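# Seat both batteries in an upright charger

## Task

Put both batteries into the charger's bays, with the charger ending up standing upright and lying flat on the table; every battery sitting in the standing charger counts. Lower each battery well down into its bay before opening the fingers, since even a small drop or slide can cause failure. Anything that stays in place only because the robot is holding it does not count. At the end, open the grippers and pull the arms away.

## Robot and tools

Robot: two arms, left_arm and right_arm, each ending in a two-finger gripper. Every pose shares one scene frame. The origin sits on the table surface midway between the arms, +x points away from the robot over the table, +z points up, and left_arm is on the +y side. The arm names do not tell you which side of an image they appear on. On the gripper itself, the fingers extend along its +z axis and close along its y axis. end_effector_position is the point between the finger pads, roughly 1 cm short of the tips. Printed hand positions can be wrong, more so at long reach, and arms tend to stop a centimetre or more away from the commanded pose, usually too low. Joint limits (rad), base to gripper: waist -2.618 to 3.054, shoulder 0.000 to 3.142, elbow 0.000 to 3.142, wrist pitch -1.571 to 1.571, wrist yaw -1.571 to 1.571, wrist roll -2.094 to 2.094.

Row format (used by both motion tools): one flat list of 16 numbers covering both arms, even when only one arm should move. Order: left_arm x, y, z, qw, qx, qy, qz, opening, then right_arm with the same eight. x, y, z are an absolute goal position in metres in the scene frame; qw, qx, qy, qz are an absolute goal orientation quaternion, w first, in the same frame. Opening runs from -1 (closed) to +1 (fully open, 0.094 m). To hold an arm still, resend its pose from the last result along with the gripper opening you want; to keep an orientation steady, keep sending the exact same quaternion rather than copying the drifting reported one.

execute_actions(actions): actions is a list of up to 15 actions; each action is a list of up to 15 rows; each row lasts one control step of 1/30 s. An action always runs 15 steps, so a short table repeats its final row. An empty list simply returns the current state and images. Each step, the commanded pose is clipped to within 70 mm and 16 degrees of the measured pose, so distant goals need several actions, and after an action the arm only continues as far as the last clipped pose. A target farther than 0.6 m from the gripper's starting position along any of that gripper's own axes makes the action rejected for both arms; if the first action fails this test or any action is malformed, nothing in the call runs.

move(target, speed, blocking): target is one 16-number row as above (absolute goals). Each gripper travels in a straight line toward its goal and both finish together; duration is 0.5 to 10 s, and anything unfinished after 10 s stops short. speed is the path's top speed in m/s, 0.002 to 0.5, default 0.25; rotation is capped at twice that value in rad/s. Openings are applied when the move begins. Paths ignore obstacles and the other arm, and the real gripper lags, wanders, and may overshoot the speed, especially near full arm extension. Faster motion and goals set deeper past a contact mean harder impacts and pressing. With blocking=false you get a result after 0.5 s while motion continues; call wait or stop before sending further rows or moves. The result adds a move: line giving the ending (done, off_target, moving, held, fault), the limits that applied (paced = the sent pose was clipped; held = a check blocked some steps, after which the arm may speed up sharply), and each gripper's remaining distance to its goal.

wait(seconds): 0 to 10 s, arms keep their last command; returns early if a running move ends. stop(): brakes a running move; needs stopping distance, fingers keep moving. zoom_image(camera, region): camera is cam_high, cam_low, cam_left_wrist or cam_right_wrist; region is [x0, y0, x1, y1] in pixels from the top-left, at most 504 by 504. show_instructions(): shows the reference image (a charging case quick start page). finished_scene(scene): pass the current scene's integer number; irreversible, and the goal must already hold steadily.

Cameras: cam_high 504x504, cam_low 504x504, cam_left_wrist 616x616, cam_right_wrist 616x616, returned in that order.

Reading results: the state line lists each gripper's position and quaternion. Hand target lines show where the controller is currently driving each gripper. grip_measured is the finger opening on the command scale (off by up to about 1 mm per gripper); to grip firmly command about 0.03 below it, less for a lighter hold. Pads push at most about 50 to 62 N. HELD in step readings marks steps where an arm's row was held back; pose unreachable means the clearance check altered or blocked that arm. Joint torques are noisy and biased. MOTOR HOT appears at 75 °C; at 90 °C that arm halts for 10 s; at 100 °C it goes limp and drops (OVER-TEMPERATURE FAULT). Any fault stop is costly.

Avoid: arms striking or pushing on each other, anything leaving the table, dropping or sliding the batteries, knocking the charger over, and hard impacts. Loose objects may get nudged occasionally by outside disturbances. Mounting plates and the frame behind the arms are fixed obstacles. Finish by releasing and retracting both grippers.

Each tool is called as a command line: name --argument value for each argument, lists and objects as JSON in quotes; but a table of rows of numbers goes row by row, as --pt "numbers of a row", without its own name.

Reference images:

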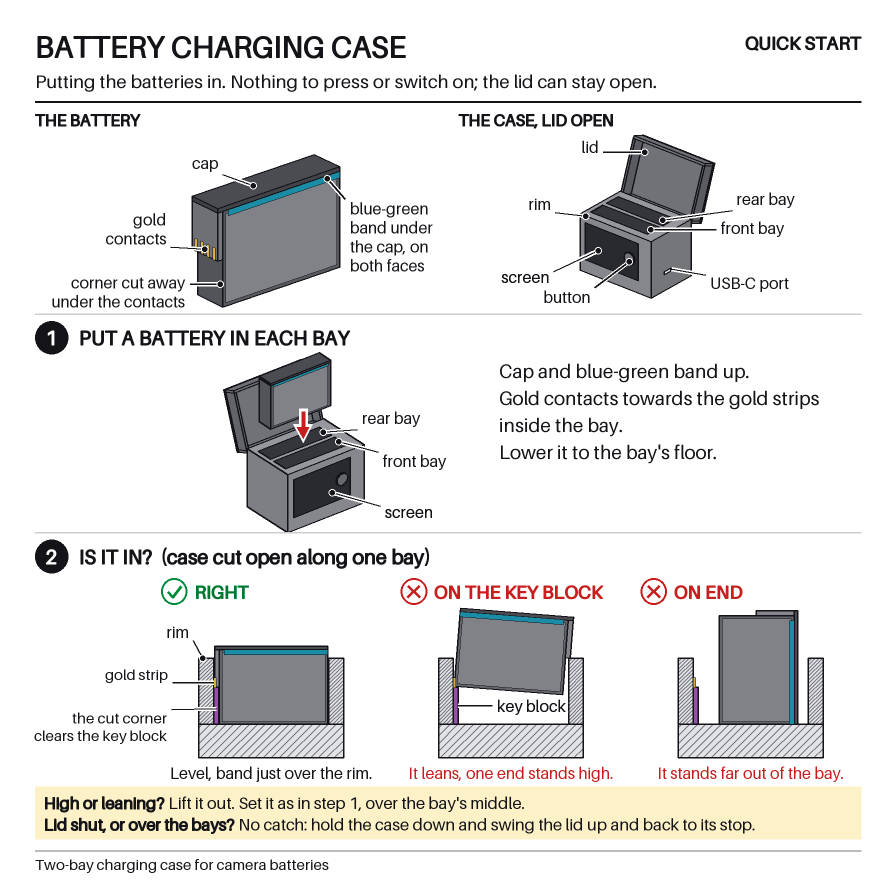

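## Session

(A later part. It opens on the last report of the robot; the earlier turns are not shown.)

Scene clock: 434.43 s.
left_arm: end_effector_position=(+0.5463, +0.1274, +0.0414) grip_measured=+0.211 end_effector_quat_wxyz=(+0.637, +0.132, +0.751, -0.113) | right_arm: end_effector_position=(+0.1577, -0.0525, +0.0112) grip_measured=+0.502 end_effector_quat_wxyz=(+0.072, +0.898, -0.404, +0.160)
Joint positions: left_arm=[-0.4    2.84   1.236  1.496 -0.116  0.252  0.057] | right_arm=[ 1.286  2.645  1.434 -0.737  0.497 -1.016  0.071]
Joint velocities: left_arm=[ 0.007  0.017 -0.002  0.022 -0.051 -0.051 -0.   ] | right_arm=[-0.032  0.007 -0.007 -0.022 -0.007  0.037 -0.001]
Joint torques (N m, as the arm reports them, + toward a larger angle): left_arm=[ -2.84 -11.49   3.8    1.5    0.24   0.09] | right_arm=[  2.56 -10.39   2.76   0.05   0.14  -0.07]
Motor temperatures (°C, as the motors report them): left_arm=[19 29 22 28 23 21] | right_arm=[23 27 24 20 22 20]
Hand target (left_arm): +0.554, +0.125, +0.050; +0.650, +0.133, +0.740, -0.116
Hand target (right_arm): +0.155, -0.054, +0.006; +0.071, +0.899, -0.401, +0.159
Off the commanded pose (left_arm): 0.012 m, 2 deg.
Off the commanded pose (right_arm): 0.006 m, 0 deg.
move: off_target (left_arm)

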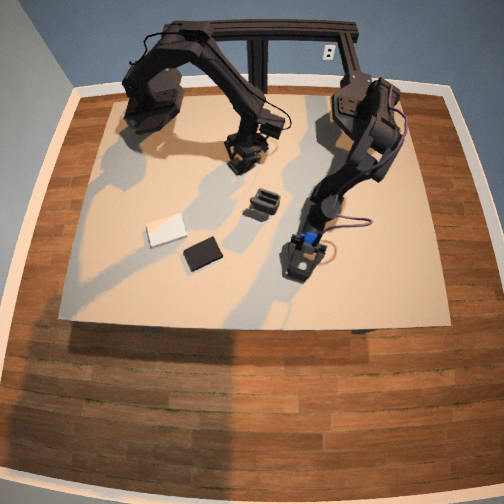

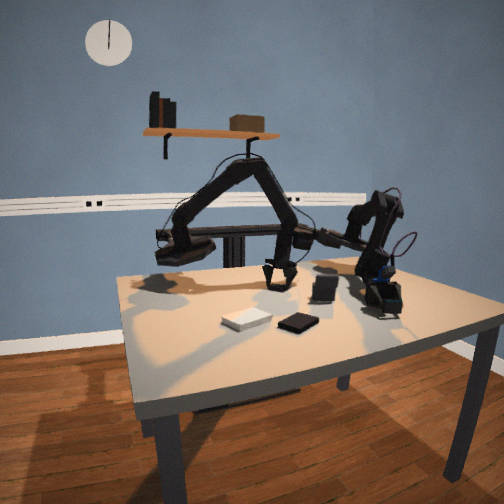

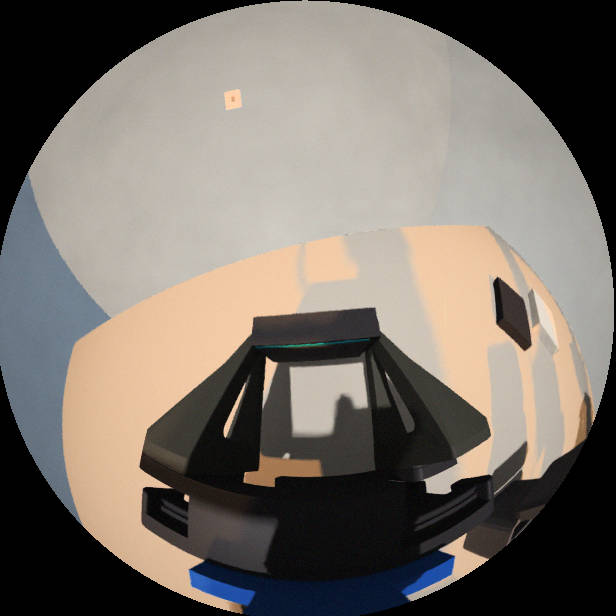

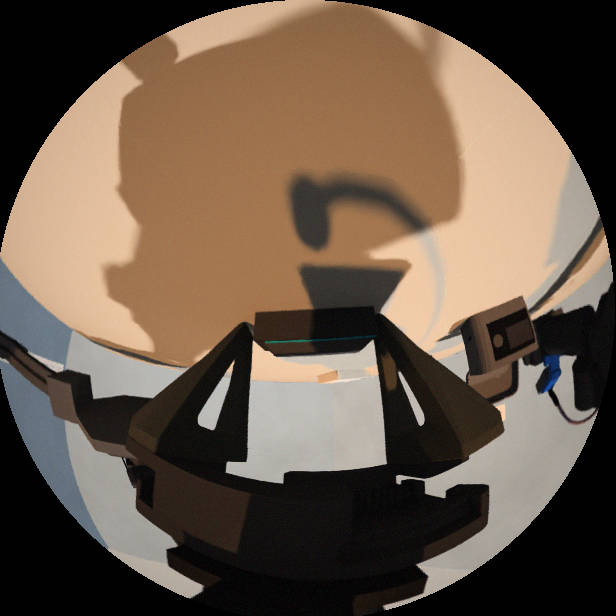

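move --target '[0.585,0.114,0.045,0.665,0.130,0.729,-0.117,0.16, 0.155,-0.054,0.006,0.071,0.899,-0.401,0.159,0.16]' --speed 0.05

move --target '[0.585,0.114,0.028,0.665,0.130,0.729,-0.117,0.16, 0.16,-0.054,0.09,0.071,0.899,-0.401,0.159,0.16]' --speed 0.08

Scene clock: 439.77 s.
left_arm: end_effector_position=(+0.5758, +0.1159, +0.0340) grip_measured=+0.211 end_effector_quat_wxyz=(+0.649, +0.130, +0.740, -0.114) | right_arm: end_effector_position=(+0.1577, -0.0521, +0.0111) grip_measured=+0.203 end_effector_quat_wxyz=(+0.071, +0.898, -0.404, +0.160)
Joint positions: left_arm=[-0.388  2.921  1.421  1.424 -0.098  0.257  0.057] | right_arm=[ 1.286  2.645  1.434 -0.736  0.497 -1.016  0.057]
Joint velocities: left_arm=[-0.002  0.012  0.002 -0.007 -0.007 -0.022 -0.001] | right_arm=[-0.002  0.012 -0.007  0.037 -0.037 -0.037 -0.001]
Joint torques (N m, as the arm reports them, + toward a larger angle): left_arm=[ -3.1  -12.34   4.27   1.54   0.22   0.06] | right_arm=[  2.39 -10.31   2.9    0.04   0.15  -0.06]
Motor temperatures (°C, as the motors report them): left_arm=[19 29 22 28 23 21] | right_arm=[23 27 24 20 22 20]
Hand target (left_arm): +0.584, +0.114, +0.045; +0.663, +0.130, +0.727, -0.117
Hand target (right_arm): +0.155, -0.054, +0.006; +0.071, +0.899, -0.401, +0.159
Off the commanded pose (left_arm): 0.014 m, 2 deg.
Off the commanded pose (right_arm): 0.006 m, 0 deg.
move: off_target (left_arm)

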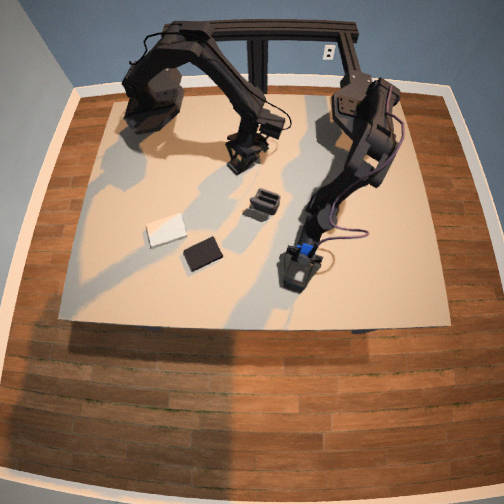

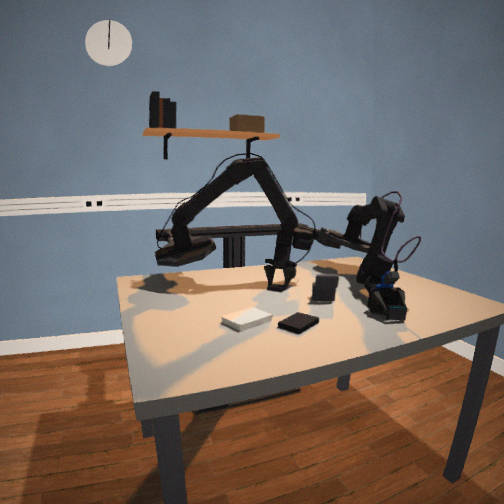

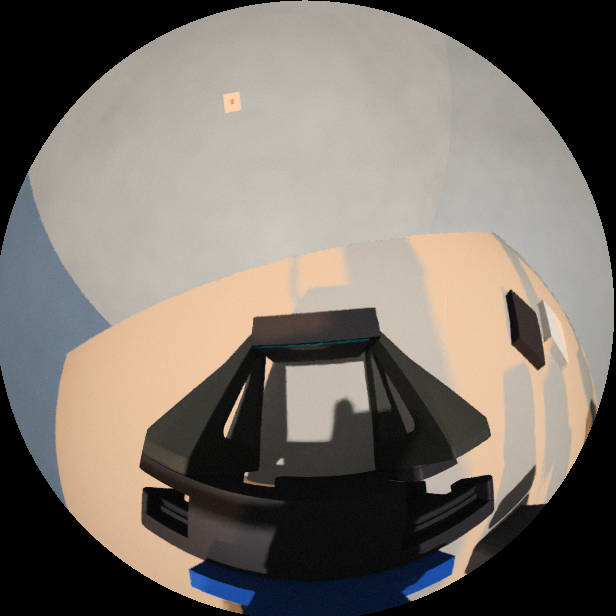

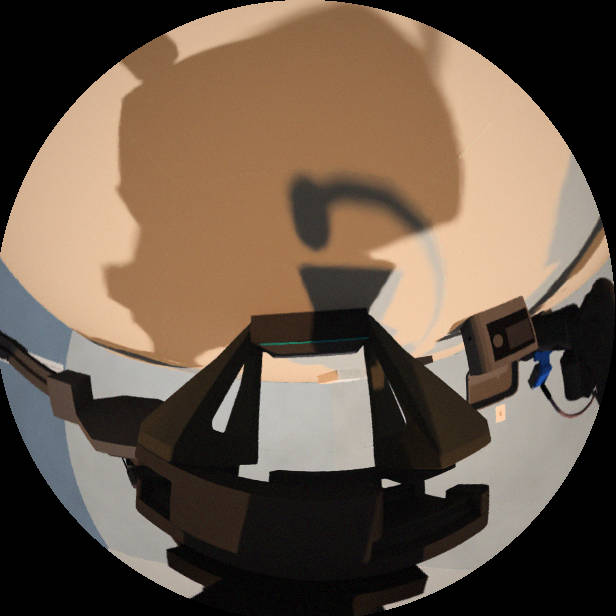

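Scene clock: 441.23 s.
left_arm: end_effector_position=(+0.5808, +0.1127, +0.0318) grip_measured=+0.211 end_effector_quat_wxyz=(+0.664, +0.128, +0.727, -0.121) | right_arm: end_effector_position=(+0.1581, -0.0679, +0.0719) grip_measured=+0.203 end_effector_quat_wxyz=(+0.095, +0.899, -0.396, +0.161)
Joint positions: left_arm=[-0.383  2.968  1.479  1.451 -0.077  0.256  0.057] | right_arm=[ 1.301  2.493  1.434 -0.946  0.489 -1.     0.057]
Joint velocities: left_arm=[-0.007 -0.017 -0.007  0.095 -0.081 -0.051 -0.   ] | right_arm=[ 0.012  0.007  0.007  0.037 -0.037 -0.051  0.001]
Joint torques (N m, as the arm reports them, + toward a larger angle): left_arm=[ -2.76 -11.28   3.96   1.37   0.12   0.1 ] | right_arm=[  3.69 -12.98   8.5   -0.51   0.14   0.08]
Motor temperatures (°C, as the motors report them): left_arm=[19 29 22 28 23 21] | right_arm=[23 28 24 20 22 20]
Hand target (left_arm): +0.584, +0.114, +0.028; +0.663, +0.130, +0.728, -0.117
Hand target (right_arm): +0.160, -0.054, +0.090; +0.071, +0.899, -0.401, +0.159
Off the commanded pose (left_arm): 0.006 m, 1 deg.
Off the commanded pose (right_arm): 0.023 m, 3 deg.
move: off_target (right_arm)

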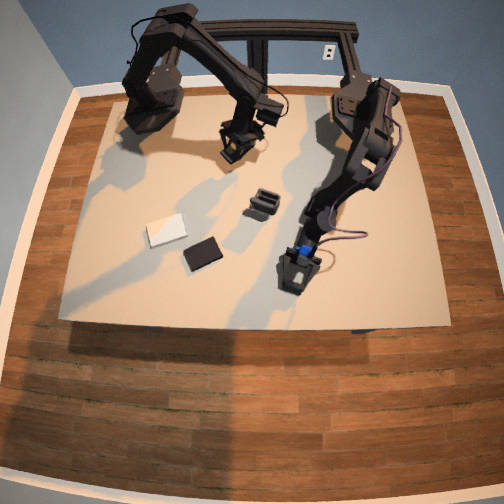

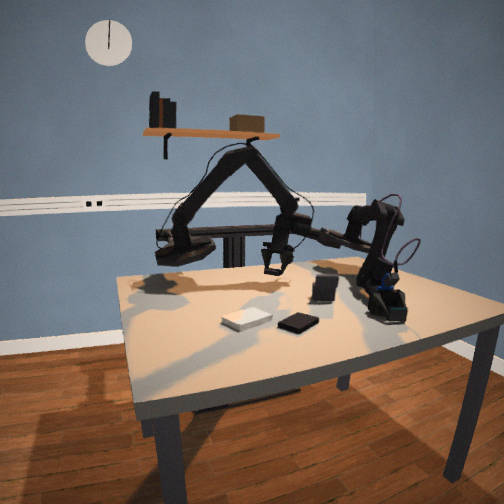

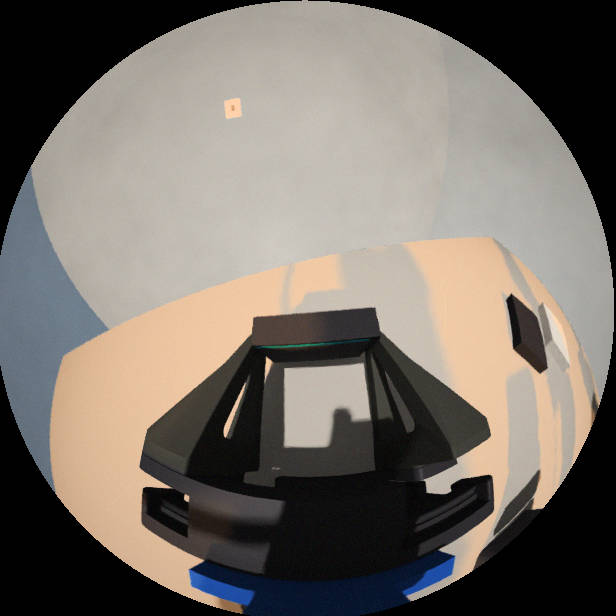

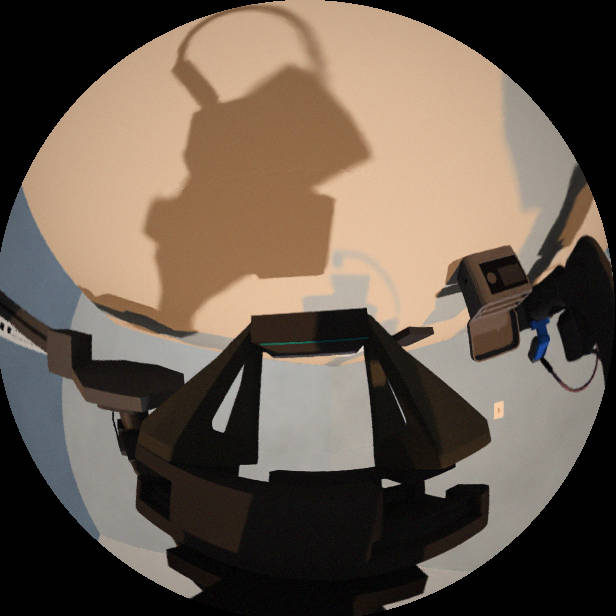

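zoom_image --camera "cam_right_wrist" --region '[220,290,400,400]'

zoom_image --camera "cam_left_wrist" --region '[220,290,420,490]'

Region (220, 290, 400, 400) of cam_right_wrist's 616x616 image, scaled by 2.800, with more detail than that image has.

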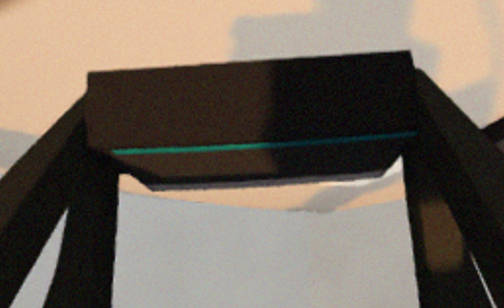

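Region (220, 290, 420, 490) of cam_left_wrist's 616x616 image, scaled by 2.520, with more detail than that image has.

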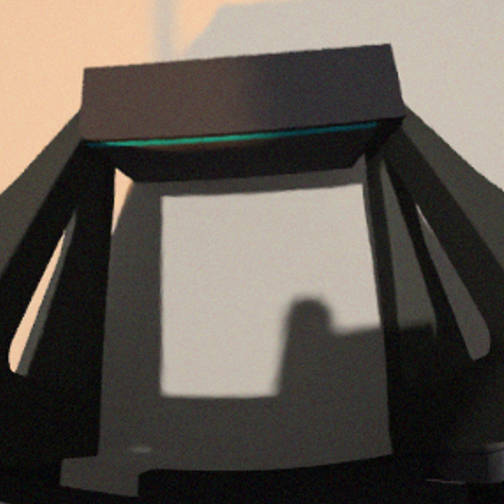

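move --target '[0.585,0.114,0.016,0.665,0.130,0.729,-0.117,0.16, 0.19,-0.03,0.13,0.218,-0.519,0.815,0.139,0.16]' --speed 0.04

Scene clock: 479.87 s.
left_arm: end_effector_position=(+0.5803, +0.1128, +0.0325) grip_measured=+0.211 end_effector_quat_wxyz=(+0.670, +0.124, +0.722, -0.122) | right_arm: end_effector_position=(+0.1692, -0.0528, +0.0915) grip_measured=+0.203 end_effector_quat_wxyz=(-0.059, +0.751, -0.658, +0.008)
Joint positions: left_arm=[-0.383  2.982  1.488  1.475 -0.075  0.252  0.057] | right_arm=[ 1.179  2.21   1.152 -0.569  0.254 -0.619  0.057]
Joint velocities: left_arm=[-0.012  0.002 -0.002 -0.022 -0.007 -0.022  0.   ] | right_arm=[-0.002 -0.007 -0.012 -0.037  0.007 -0.022 -0.001]
Joint torques (N m, as the arm reports them, + toward a larger angle): left_arm=[ -2.75 -11.08   3.73   1.25   0.14   0.12] | right_arm=[  1.83 -11.65   4.5    0.58  -0.06   0.1 ]
Motor temperatures (°C, as the motors report them): left_arm=[19 30 22 28 23 21] | right_arm=[23 30 24 21 22 20]
Hand target (left_arm): +0.582, +0.114, +0.023; +0.663, +0.129, +0.727, -0.119
Hand target (right_arm): +0.174, -0.047, +0.102; -0.081, +0.741, -0.667, -0.004
Off the commanded pose (left_arm): 0.017 m, 1 deg.
Off the commanded pose (right_arm): 0.049 m, 41 deg.
move: off_target (left_arm, right_arm; path cut at 10 s)

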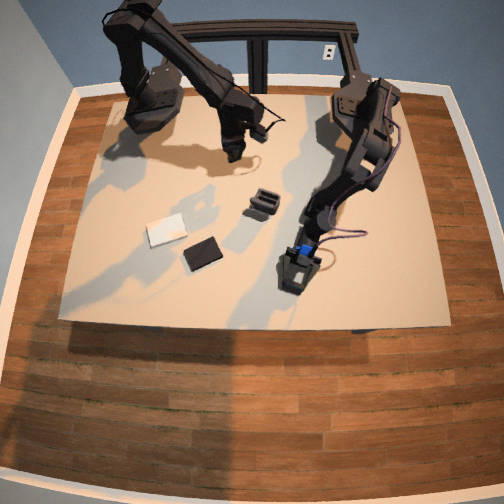

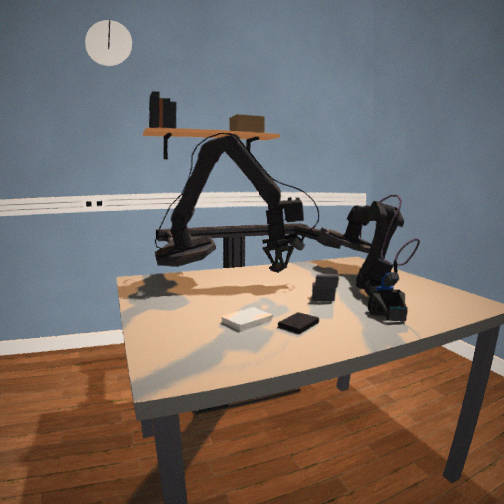

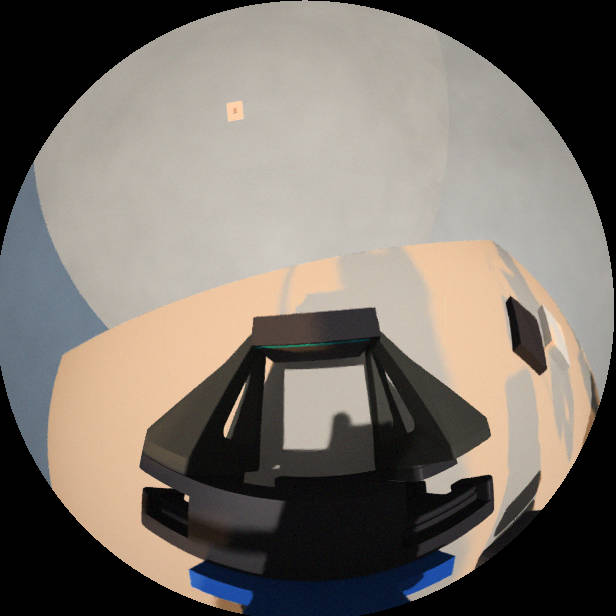

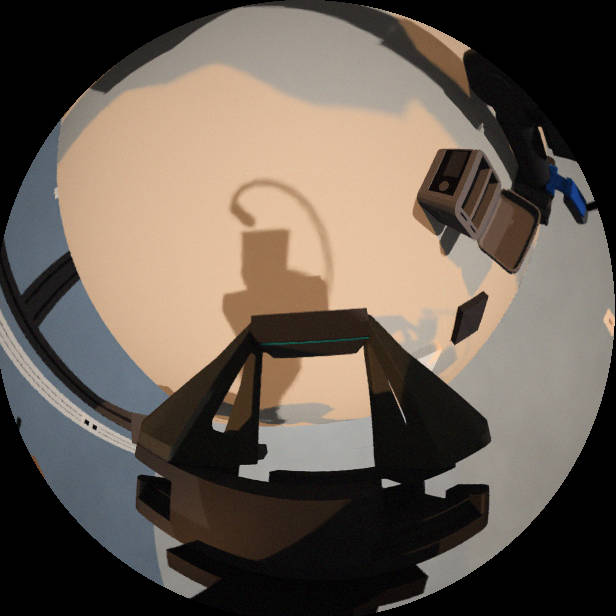

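zoom_image --camera "cam_low" --region '[330,250,450,340]'

zoom_image --camera "cam_high" --region '[260,200,380,310]'

Region (330, 250, 450, 340) of cam_low's 504x504 image, scaled by 4.200, with more detail than that image has; it fills the top 378 rows of this view, and the rest is white.

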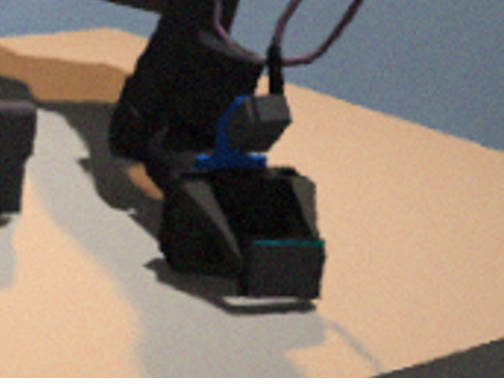

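Region (260, 200, 380, 310) of cam_high's 504x504 image, scaled by 4.200, with more detail than that image has; it fills the top 462 rows of this view, and the rest is white.

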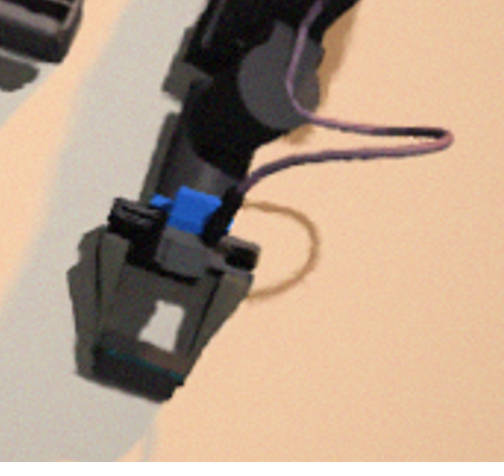

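move --target '[0.585,0.114,0.02,0.606,0.137,0.776,-0.107,0.16, 0.19,-0.03,0.13,0.218,-0.519,0.815,0.139,0.16]' --speed 0.1

zoom_image --camera "cam_low" --region '[330,250,450,340]'

Scene clock: 491.23 s.
left_arm: end_effector_position=(+0.5897, +0.1133, +0.0282) grip_measured=+0.211 end_effector_quat_wxyz=(+0.627, +0.132, +0.759, -0.113) | right_arm: end_effector_position=(+0.1829, -0.0351, +0.1147) grip_measured=+0.203 end_effector_quat_wxyz=(+0.195, -0.533, +0.814, +0.121)
Joint positions: left_arm=[-0.383  2.906  1.475  1.298 -0.104  0.246  0.057] | right_arm=[ 1.136  2.015  0.867 -0.114  0.162 -0.184  0.057]
Joint velocities: left_arm=[ 0.007 -0.002 -0.007  0.022 -0.007 -0.007  0.   ] | right_arm=[ 0.012  0.007 -0.007  0.066 -0.051 -0.037  0.   ]
Joint torques (N m, as the arm reports them, + toward a larger angle): left_arm=[ -3.86 -14.22   1.45   1.05  -0.09   0.01] | right_arm=[  1.71 -10.19   4.9    1.32  -0.1    0.06]
Motor temperatures (°C, as the motors report them): left_arm=[19 31 22 28 23 21] | right_arm=[23 29 24 21 22 20]
Hand target (left_arm): +0.585, +0.114, +0.020; +0.607, +0.136, +0.776, -0.106
Hand target (right_arm): +0.190, -0.029, +0.128; +0.219, -0.520, +0.814, +0.138
Off the commanded pose (left_arm): 0.009 m, 3 deg.
Off the commanded pose (right_arm): 0.018 m, 4 deg.
move: off_target (left_arm, right_arm)

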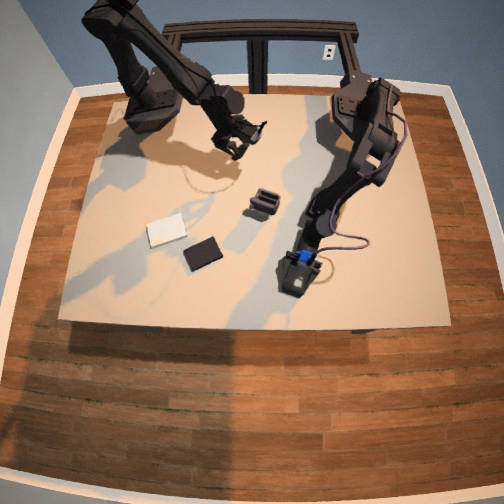

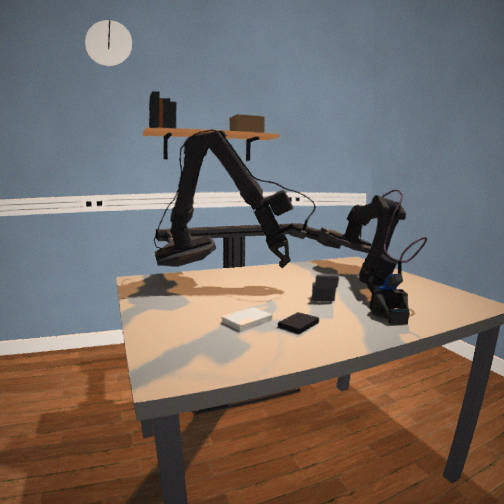

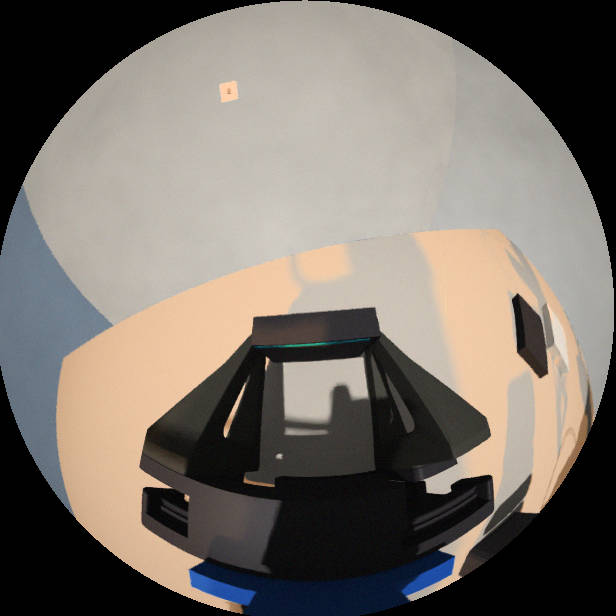

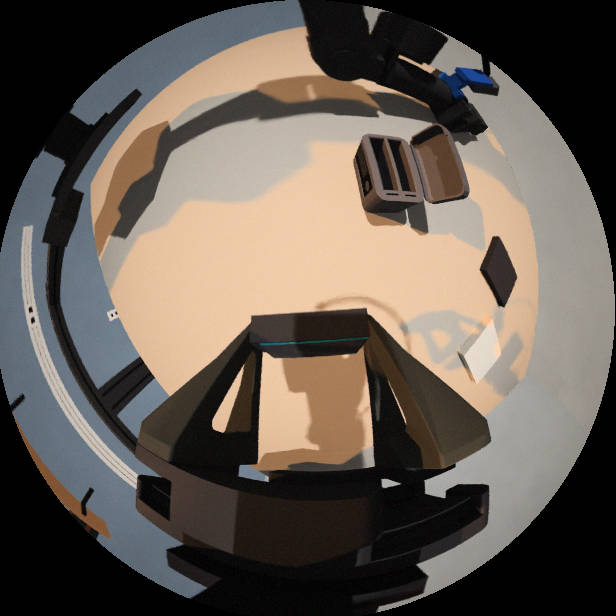

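Region (330, 250, 450, 340) of cam_low's 504x504 image, scaled by 4.200, with more detail than that image has; it fills the top 378 rows of this view, and the rest is white.

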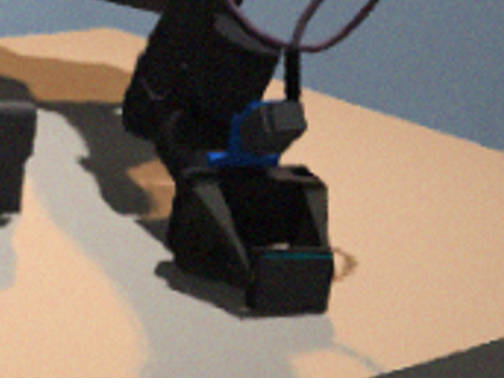

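execute_actions --actions '[[[0.587,0.114,0.018,0.62,0.135,0.765,-0.11,0.195, 0.19,-0.03,0.13,0.218,-0.519,0.815,0.139,0.16]],[[0.587,0.114,0.018,0.62,0.135,0.765,-0.11,0.205, 0.19,-0.03,0.13,0.218,-0.519,0.815,0.139,0.16]],[[0.587,0.114,0.022,0.62,0.135,0.765,-0.11,0.23, 0.19,-0.03,0.13,0.218,-0.519,0.815,0.139,0.16]],[[0.587,0.114,0.026,0.62,0.135,0.765,-0.11,0.55, 0.19,-0.03,0.13,0.218,-0.519,0.815,0.139,0.16]]]'

zoom_image --camera "cam_low" --region '[330,250,450,340]'

Scene clock: 499.17 s.
left_arm: end_effector_position=(+0.5889, +0.1138, +0.0259) grip_measured=+0.548 end_effector_quat_wxyz=(+0.626, +0.132, +0.761, -0.112) | right_arm: end_effector_position=(+0.1829, -0.0347, +0.1149) grip_measured=+0.203 end_effector_quat_wxyz=(+0.195, -0.532, +0.815, +0.122)
Joint positions: left_arm=[-0.383  2.909  1.475  1.297 -0.108  0.247  0.073] | right_arm=[ 1.136  2.015  0.867 -0.113  0.161 -0.182  0.057]
Joint velocities: left_arm=[ 0.002 -0.002 -0.012 -0.022  0.007 -0.007 -0.001] | right_arm=[ 0.002  0.007  0.007  0.037 -0.022 -0.022 -0.001]
Joint torques (N m, as the arm reports them, + toward a larger angle): left_arm=[ -3.62 -13.73   1.77   1.35   0.09   0.04] | right_arm=[  1.43 -10.67   5.09   1.31  -0.13   0.05]
Motor temperatures (°C, as the motors report them): left_arm=[19 31 22 27 23 21] | right_arm=[23 29 24 22 22 20]
Hand target (left_arm): +0.587, +0.114, +0.026; +0.620, +0.135, +0.765, -0.110
Hand target (right_arm): +0.190, -0.030, +0.130; +0.218, -0.519, +0.815, +0.139
Off the commanded pose (left_arm): 0.002 m, 1 deg.
Off the commanded pose (right_arm): 0.017 m, 4 deg.
Step readings (end_effector_position; steps 1 to 15: 1st action; 16 to 30: 2nd action; 31 to 45: 3rd action; 46 to 60: 4th action):
0: left_arm (+0.5897, +0.1133, +0.0282) | right_arm (+0.1831, -0.0348, +0.1149)
1: left_arm (+0.5897, +0.1133, +0.0284) | right_arm (+0.1831, -0.0348, +0.1149)
2: left_arm (+0.5896, +0.1132, +0.0284) | right_arm (+0.1831, -0.0348, +0.1149)
4: left_arm (+0.5893, +0.1133, +0.0282) | right_arm (+0.1830, -0.0348, +0.1149)
8: left_arm (+0.5892, +0.1134, +0.0282) | right_arm (+0.1830, -0.0348, +0.1149)
15: left_arm (+0.5892, +0.1133, +0.0283) | right_arm (+0.1830, -0.0348, +0.1149)
16: left_arm (+0.5892, +0.1133, +0.0283) | right_arm (+0.1830, -0.0348, +0.1149)
17: left_arm (+0.5892, +0.1133, +0.0283) | right_arm (+0.1830, -0.0348, +0.1149)
19: left_arm (+0.5892, +0.1133, +0.0283) | right_arm (+0.1829, -0.0347, +0.1149)
23: left_arm (+0.5892, +0.1133, +0.0283) | right_arm (+0.1829, -0.0347, +0.1149)
30: left_arm (+0.5892, +0.1133, +0.0283) | right_arm (+0.1829, -0.0347, +0.1149)
31: left_arm (+0.5892, +0.1133, +0.0283) | right_arm (+0.1829, -0.0347, +0.1149)
32: left_arm (+0.5892, +0.1133, +0.0283) | right_arm (+0.1829, -0.0347, +0.1149)
34: left_arm (+0.5892, +0.1133, +0.0283) | right_arm (+0.1829, -0.0347, +0.1149)
38: left_arm (+0.5892, +0.1133, +0.0283) | right_arm (+0.1829, -0.0347, +0.1149)
45: left_arm (+0.5892, +0.1133, +0.0283) | right_arm (+0.1829, -0.0347, +0.1149)
46: left_arm (+0.5892, +0.1134, +0.0281) | right_arm (+0.1829, -0.0347, +0.1149)
47: left_arm (+0.5891, +0.1136, +0.0275) | right_arm (+0.1829, -0.0347, +0.1149)
49: left_arm (+0.5889, +0.1137, +0.0262) | right_arm (+0.1829, -0.0347, +0.1149)
53: left_arm (+0.5889, +0.1138, +0.0259) | right_arm (+0.1829, -0.0347, +0.1149)
60: end_effector_position above

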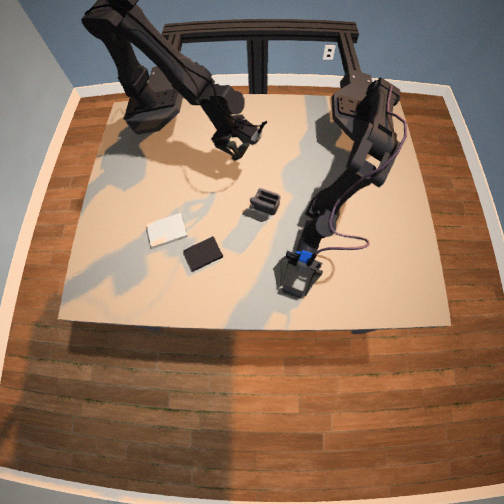

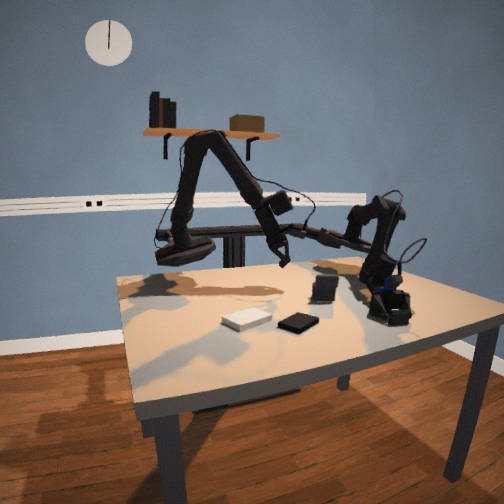

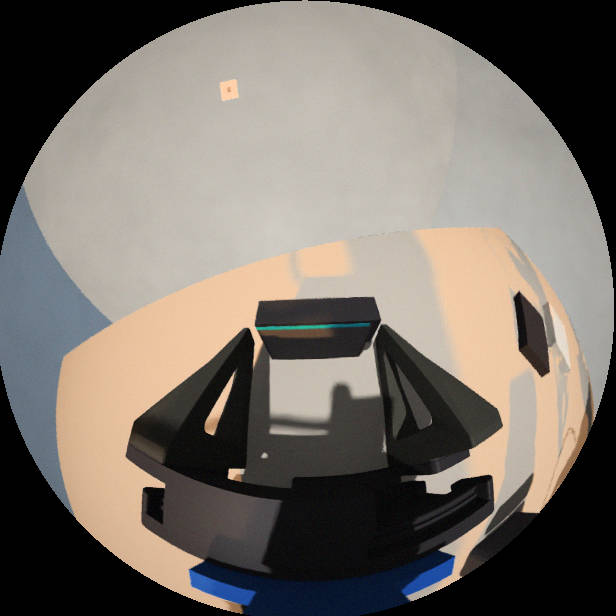

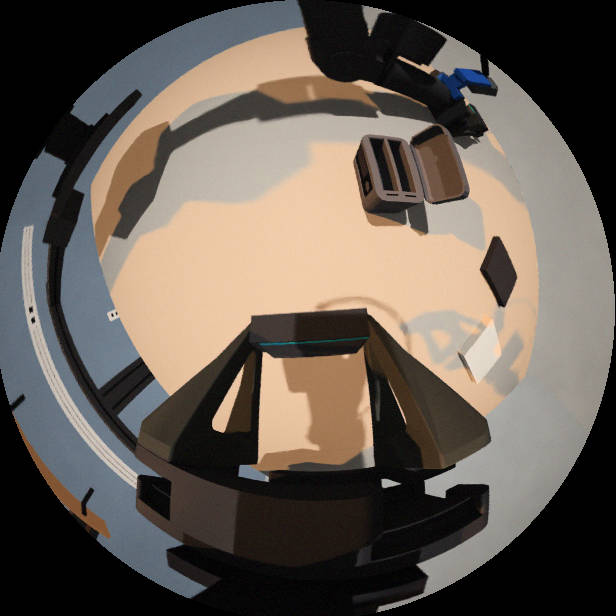

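Region (330, 250, 450, 340) of cam_low's 504x504 image, scaled by 4.200, with more detail than that image has; it fills the top 378 rows of this view, and the rest is white.

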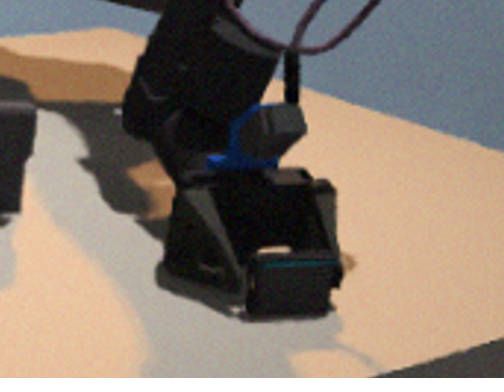

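move --target '[0.525,0.137,0.045,0.62,0.135,0.765,-0.11,0.55, 0.19,-0.03,0.13,0.218,-0.519,0.815,0.139,0.16]' --speed 0.1

move --target '[0.545,0.13,0.12,0.35,0.163,0.92,-0.06,0.55, 0.19,-0.03,0.13,0.218,-0.519,0.815,0.139,0.16]' --speed 0.2

move --target '[0.592,0.112,0.085,0.171,0.171,0.970,-0.030,0.55, 0.19,-0.03,0.13,0.218,-0.519,0.815,0.139,0.16]' --speed 0.2

Scene clock: 511.50 s.
left_arm: end_effector_position=(+0.5277, +0.1456, +0.0280) grip_measured=+0.548 end_effector_quat_wxyz=(+0.608, +0.132, +0.776, -0.103) | right_arm: end_effector_position=(+0.1829, -0.0348, +0.1149) grip_measured=+0.203 end_effector_quat_wxyz=(+0.195, -0.532, +0.815, +0.122)
Joint positions: left_arm=[-0.383  2.802  1.127  1.494 -0.132  0.244  0.073] | right_arm=[ 1.136  2.015  0.867 -0.113  0.161 -0.182  0.057]
Joint velocities: left_arm=[ 0.007 -0.007  0.007  0.007 -0.051 -0.051  0.001] | right_arm=[-0.007  0.007 -0.022  0.007  0.007 -0.037 -0.   ]
Joint torques (N m, as the arm reports them, + toward a larger angle): left_arm=[ -4.93 -13.45   0.42   1.61   0.1    0.04] | right_arm=[  1.51 -10.65   5.06   1.3   -0.13   0.07]
Motor temperatures (°C, as the motors report them): left_arm=[19 32 22 28 23 21] | right_arm=[23 29 24 23 22 20]
Hand target (left_arm): +0.526, +0.137, +0.045; +0.620, +0.135, +0.765, -0.110
Hand target (right_arm): +0.190, -0.030, +0.130; +0.218, -0.519, +0.815, +0.139
Off the commanded pose (left_arm): 0.019 m, 2 deg.
Off the commanded pose (right_arm): 0.017 m, 4 deg.
move: off_target (left_arm, right_arm)

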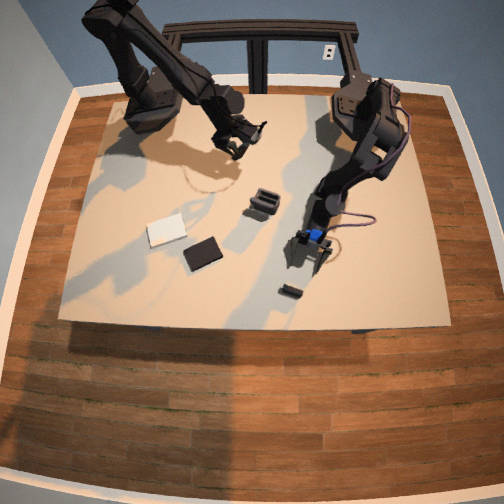

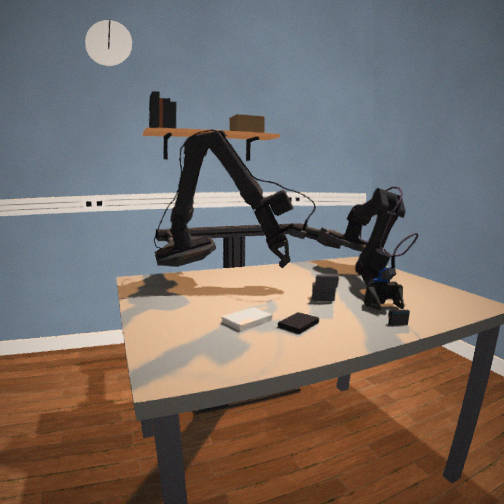

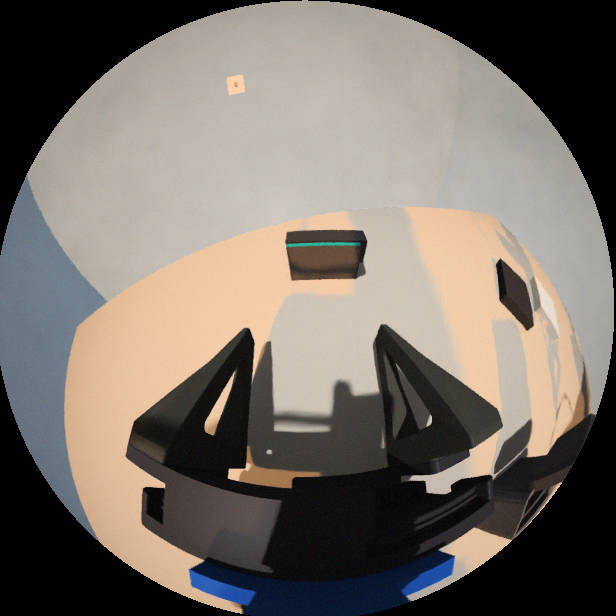

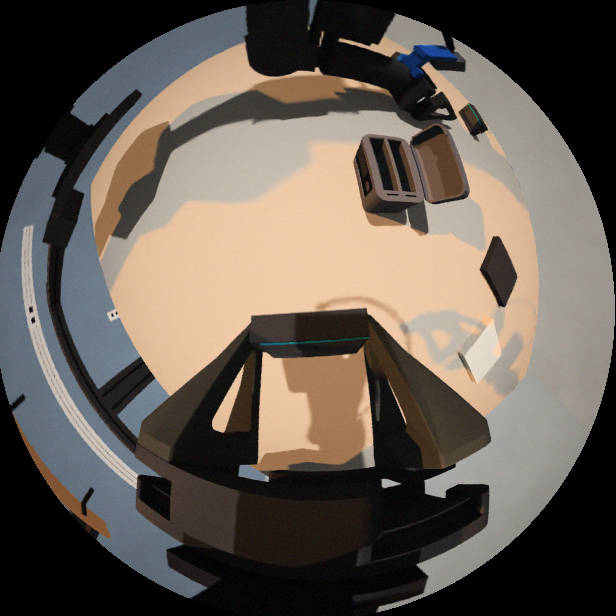

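Scene clock: 513.80 s.
left_arm: end_effector_position=(+0.5367, +0.1384, +0.0966) grip_measured=+0.548 end_effector_quat_wxyz=(+0.329, +0.165, +0.929, -0.050) | right_arm: end_effector_position=(+0.1827, -0.0351, +0.1147) grip_measured=+0.203 end_effector_quat_wxyz=(+0.194, -0.533, +0.815, +0.122)
Joint positions: left_arm=[-0.481  2.306  1.398  0.053 -0.325  0.055  0.073] | right_arm=[ 1.136  2.015  0.867 -0.115  0.161 -0.182  0.057]
Joint velocities: left_arm=[-0.027 -0.012 -0.002 -0.037 -0.037 -0.051  0.001] | right_arm=[ 0.007  0.002 -0.007  0.066  0.007  0.037  0.   ]
Joint torques (N m, as the arm reports them, + toward a larger angle): left_arm=[ -4.75 -13.75   6.1    1.    -0.04  -0.08] | right_arm=[  1.61 -10.67   5.13   1.28  -0.14   0.06]
Motor temperatures (°C, as the motors report them): left_arm=[19 32 22 28 23 21] | right_arm=[23 29 24 23 22 20]
Hand target (left_arm): +0.546, +0.129, +0.121; +0.351, +0.160, +0.921, -0.057
Hand target (right_arm): +0.190, -0.030, +0.130; +0.218, -0.519, +0.815, +0.139
Off the commanded pose (left_arm): 0.026 m, 3 deg.
Off the commanded pose (right_arm): 0.018 m, 4 deg.
move: off_target (left_arm, right_arm)

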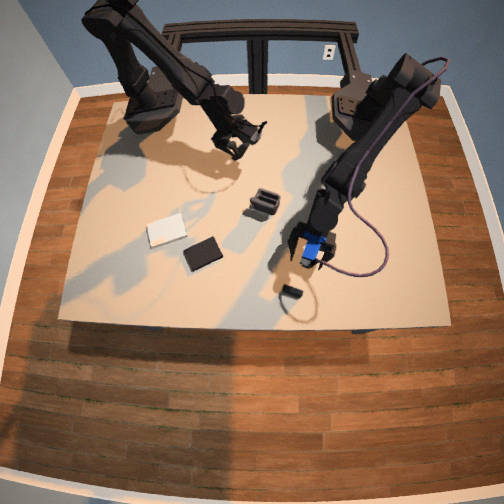

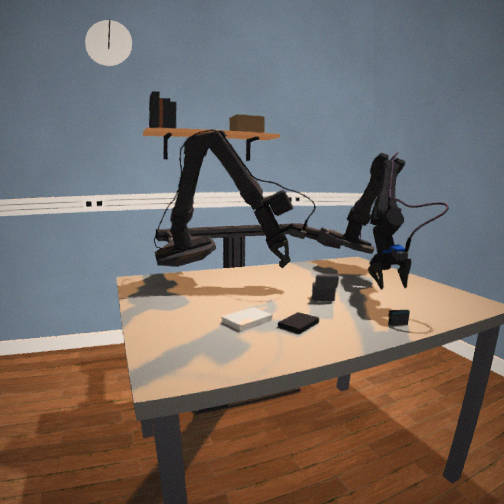

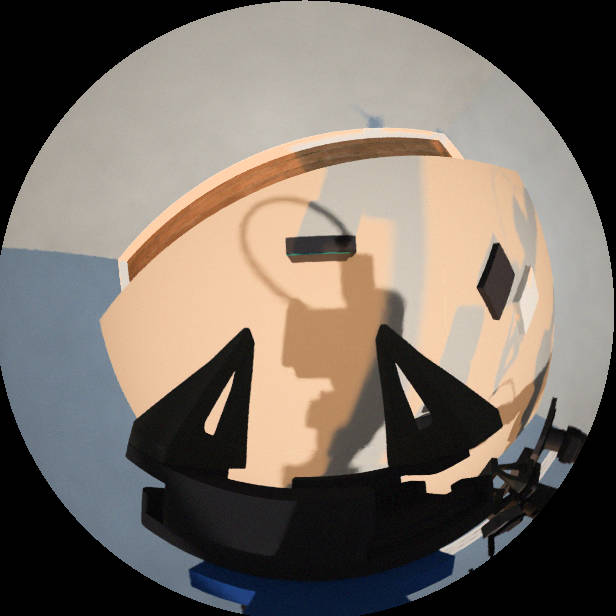

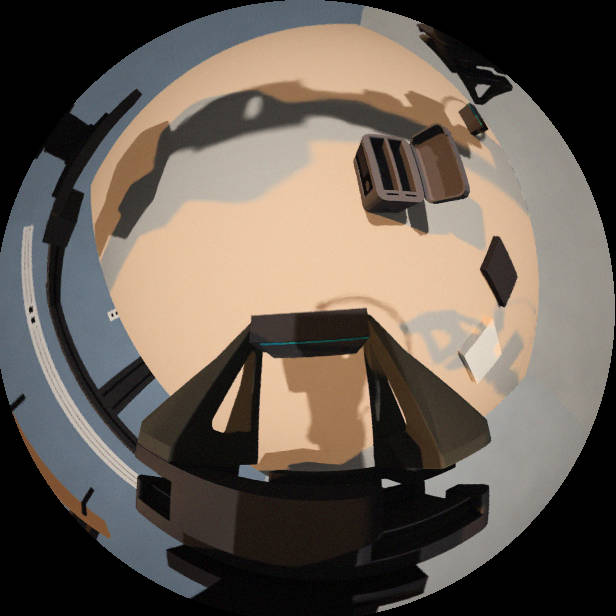

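Scene clock: 515.57 s.
left_arm: end_effector_position=(+0.5835, +0.1135, +0.0716) grip_measured=+0.548 end_effector_quat_wxyz=(+0.161, +0.177, +0.971, -0.021) | right_arm: end_effector_position=(+0.1826, -0.0352, +0.1146) grip_measured=+0.203 end_effector_quat_wxyz=(+0.194, -0.533, +0.815, +0.122)
Joint positions: left_arm=[-0.465  2.846  2.543 -0.919 -0.313 -0.036  0.073] | right_arm=[ 1.136  2.015  0.867 -0.116  0.161 -0.182  0.057]
Joint velocities: left_arm=[-0.002 -0.007 -0.007 -0.066 -0.007 -0.022  0.   ] | right_arm=[-0.027 -0.002  0.002  0.037  0.022  0.037  0.   ]
Joint torques (N m, as the arm reports them, + toward a larger angle): left_arm=[ -4.04 -15.18   6.94   0.55   0.04  -0.06] | right_arm=[  1.58 -10.72   5.05   1.28  -0.16   0.07]
Motor temperatures (°C, as the motors report them): left_arm=[19 32 22 28 23 21] | right_arm=[23 29 24 23 22 20]
Hand target (left_arm): +0.590, +0.112, +0.083; +0.172, +0.170, +0.970, -0.027
Hand target (right_arm): +0.190, -0.030, +0.130; +0.218, -0.519, +0.815, +0.139
Off the commanded pose (left_arm): 0.016 m, 2 deg.
Off the commanded pose (right_arm): 0.018 m, 4 deg.
move: off_target (left_arm, right_arm)

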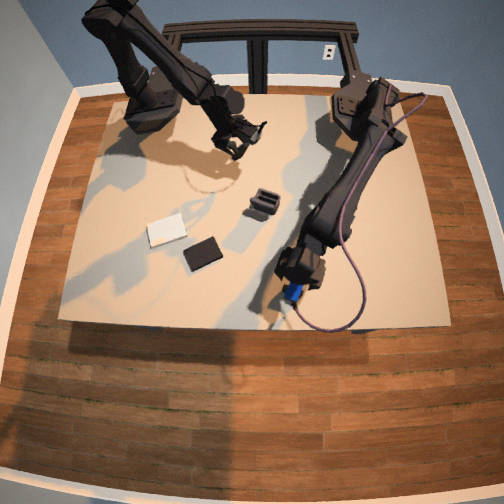

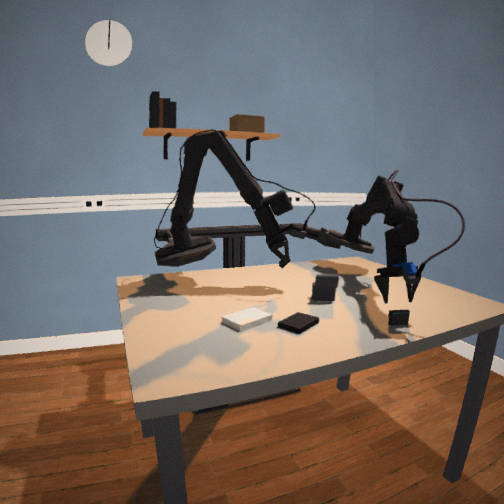

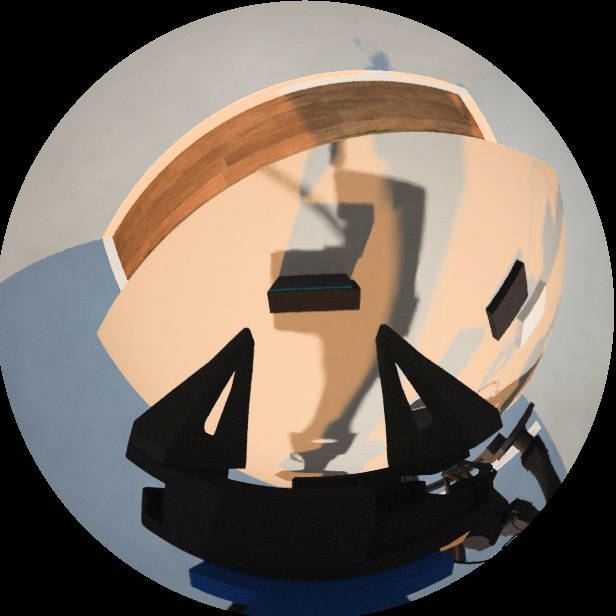

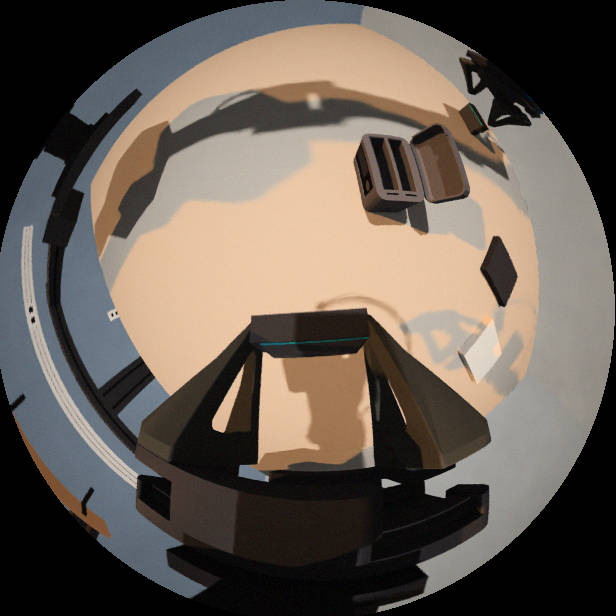

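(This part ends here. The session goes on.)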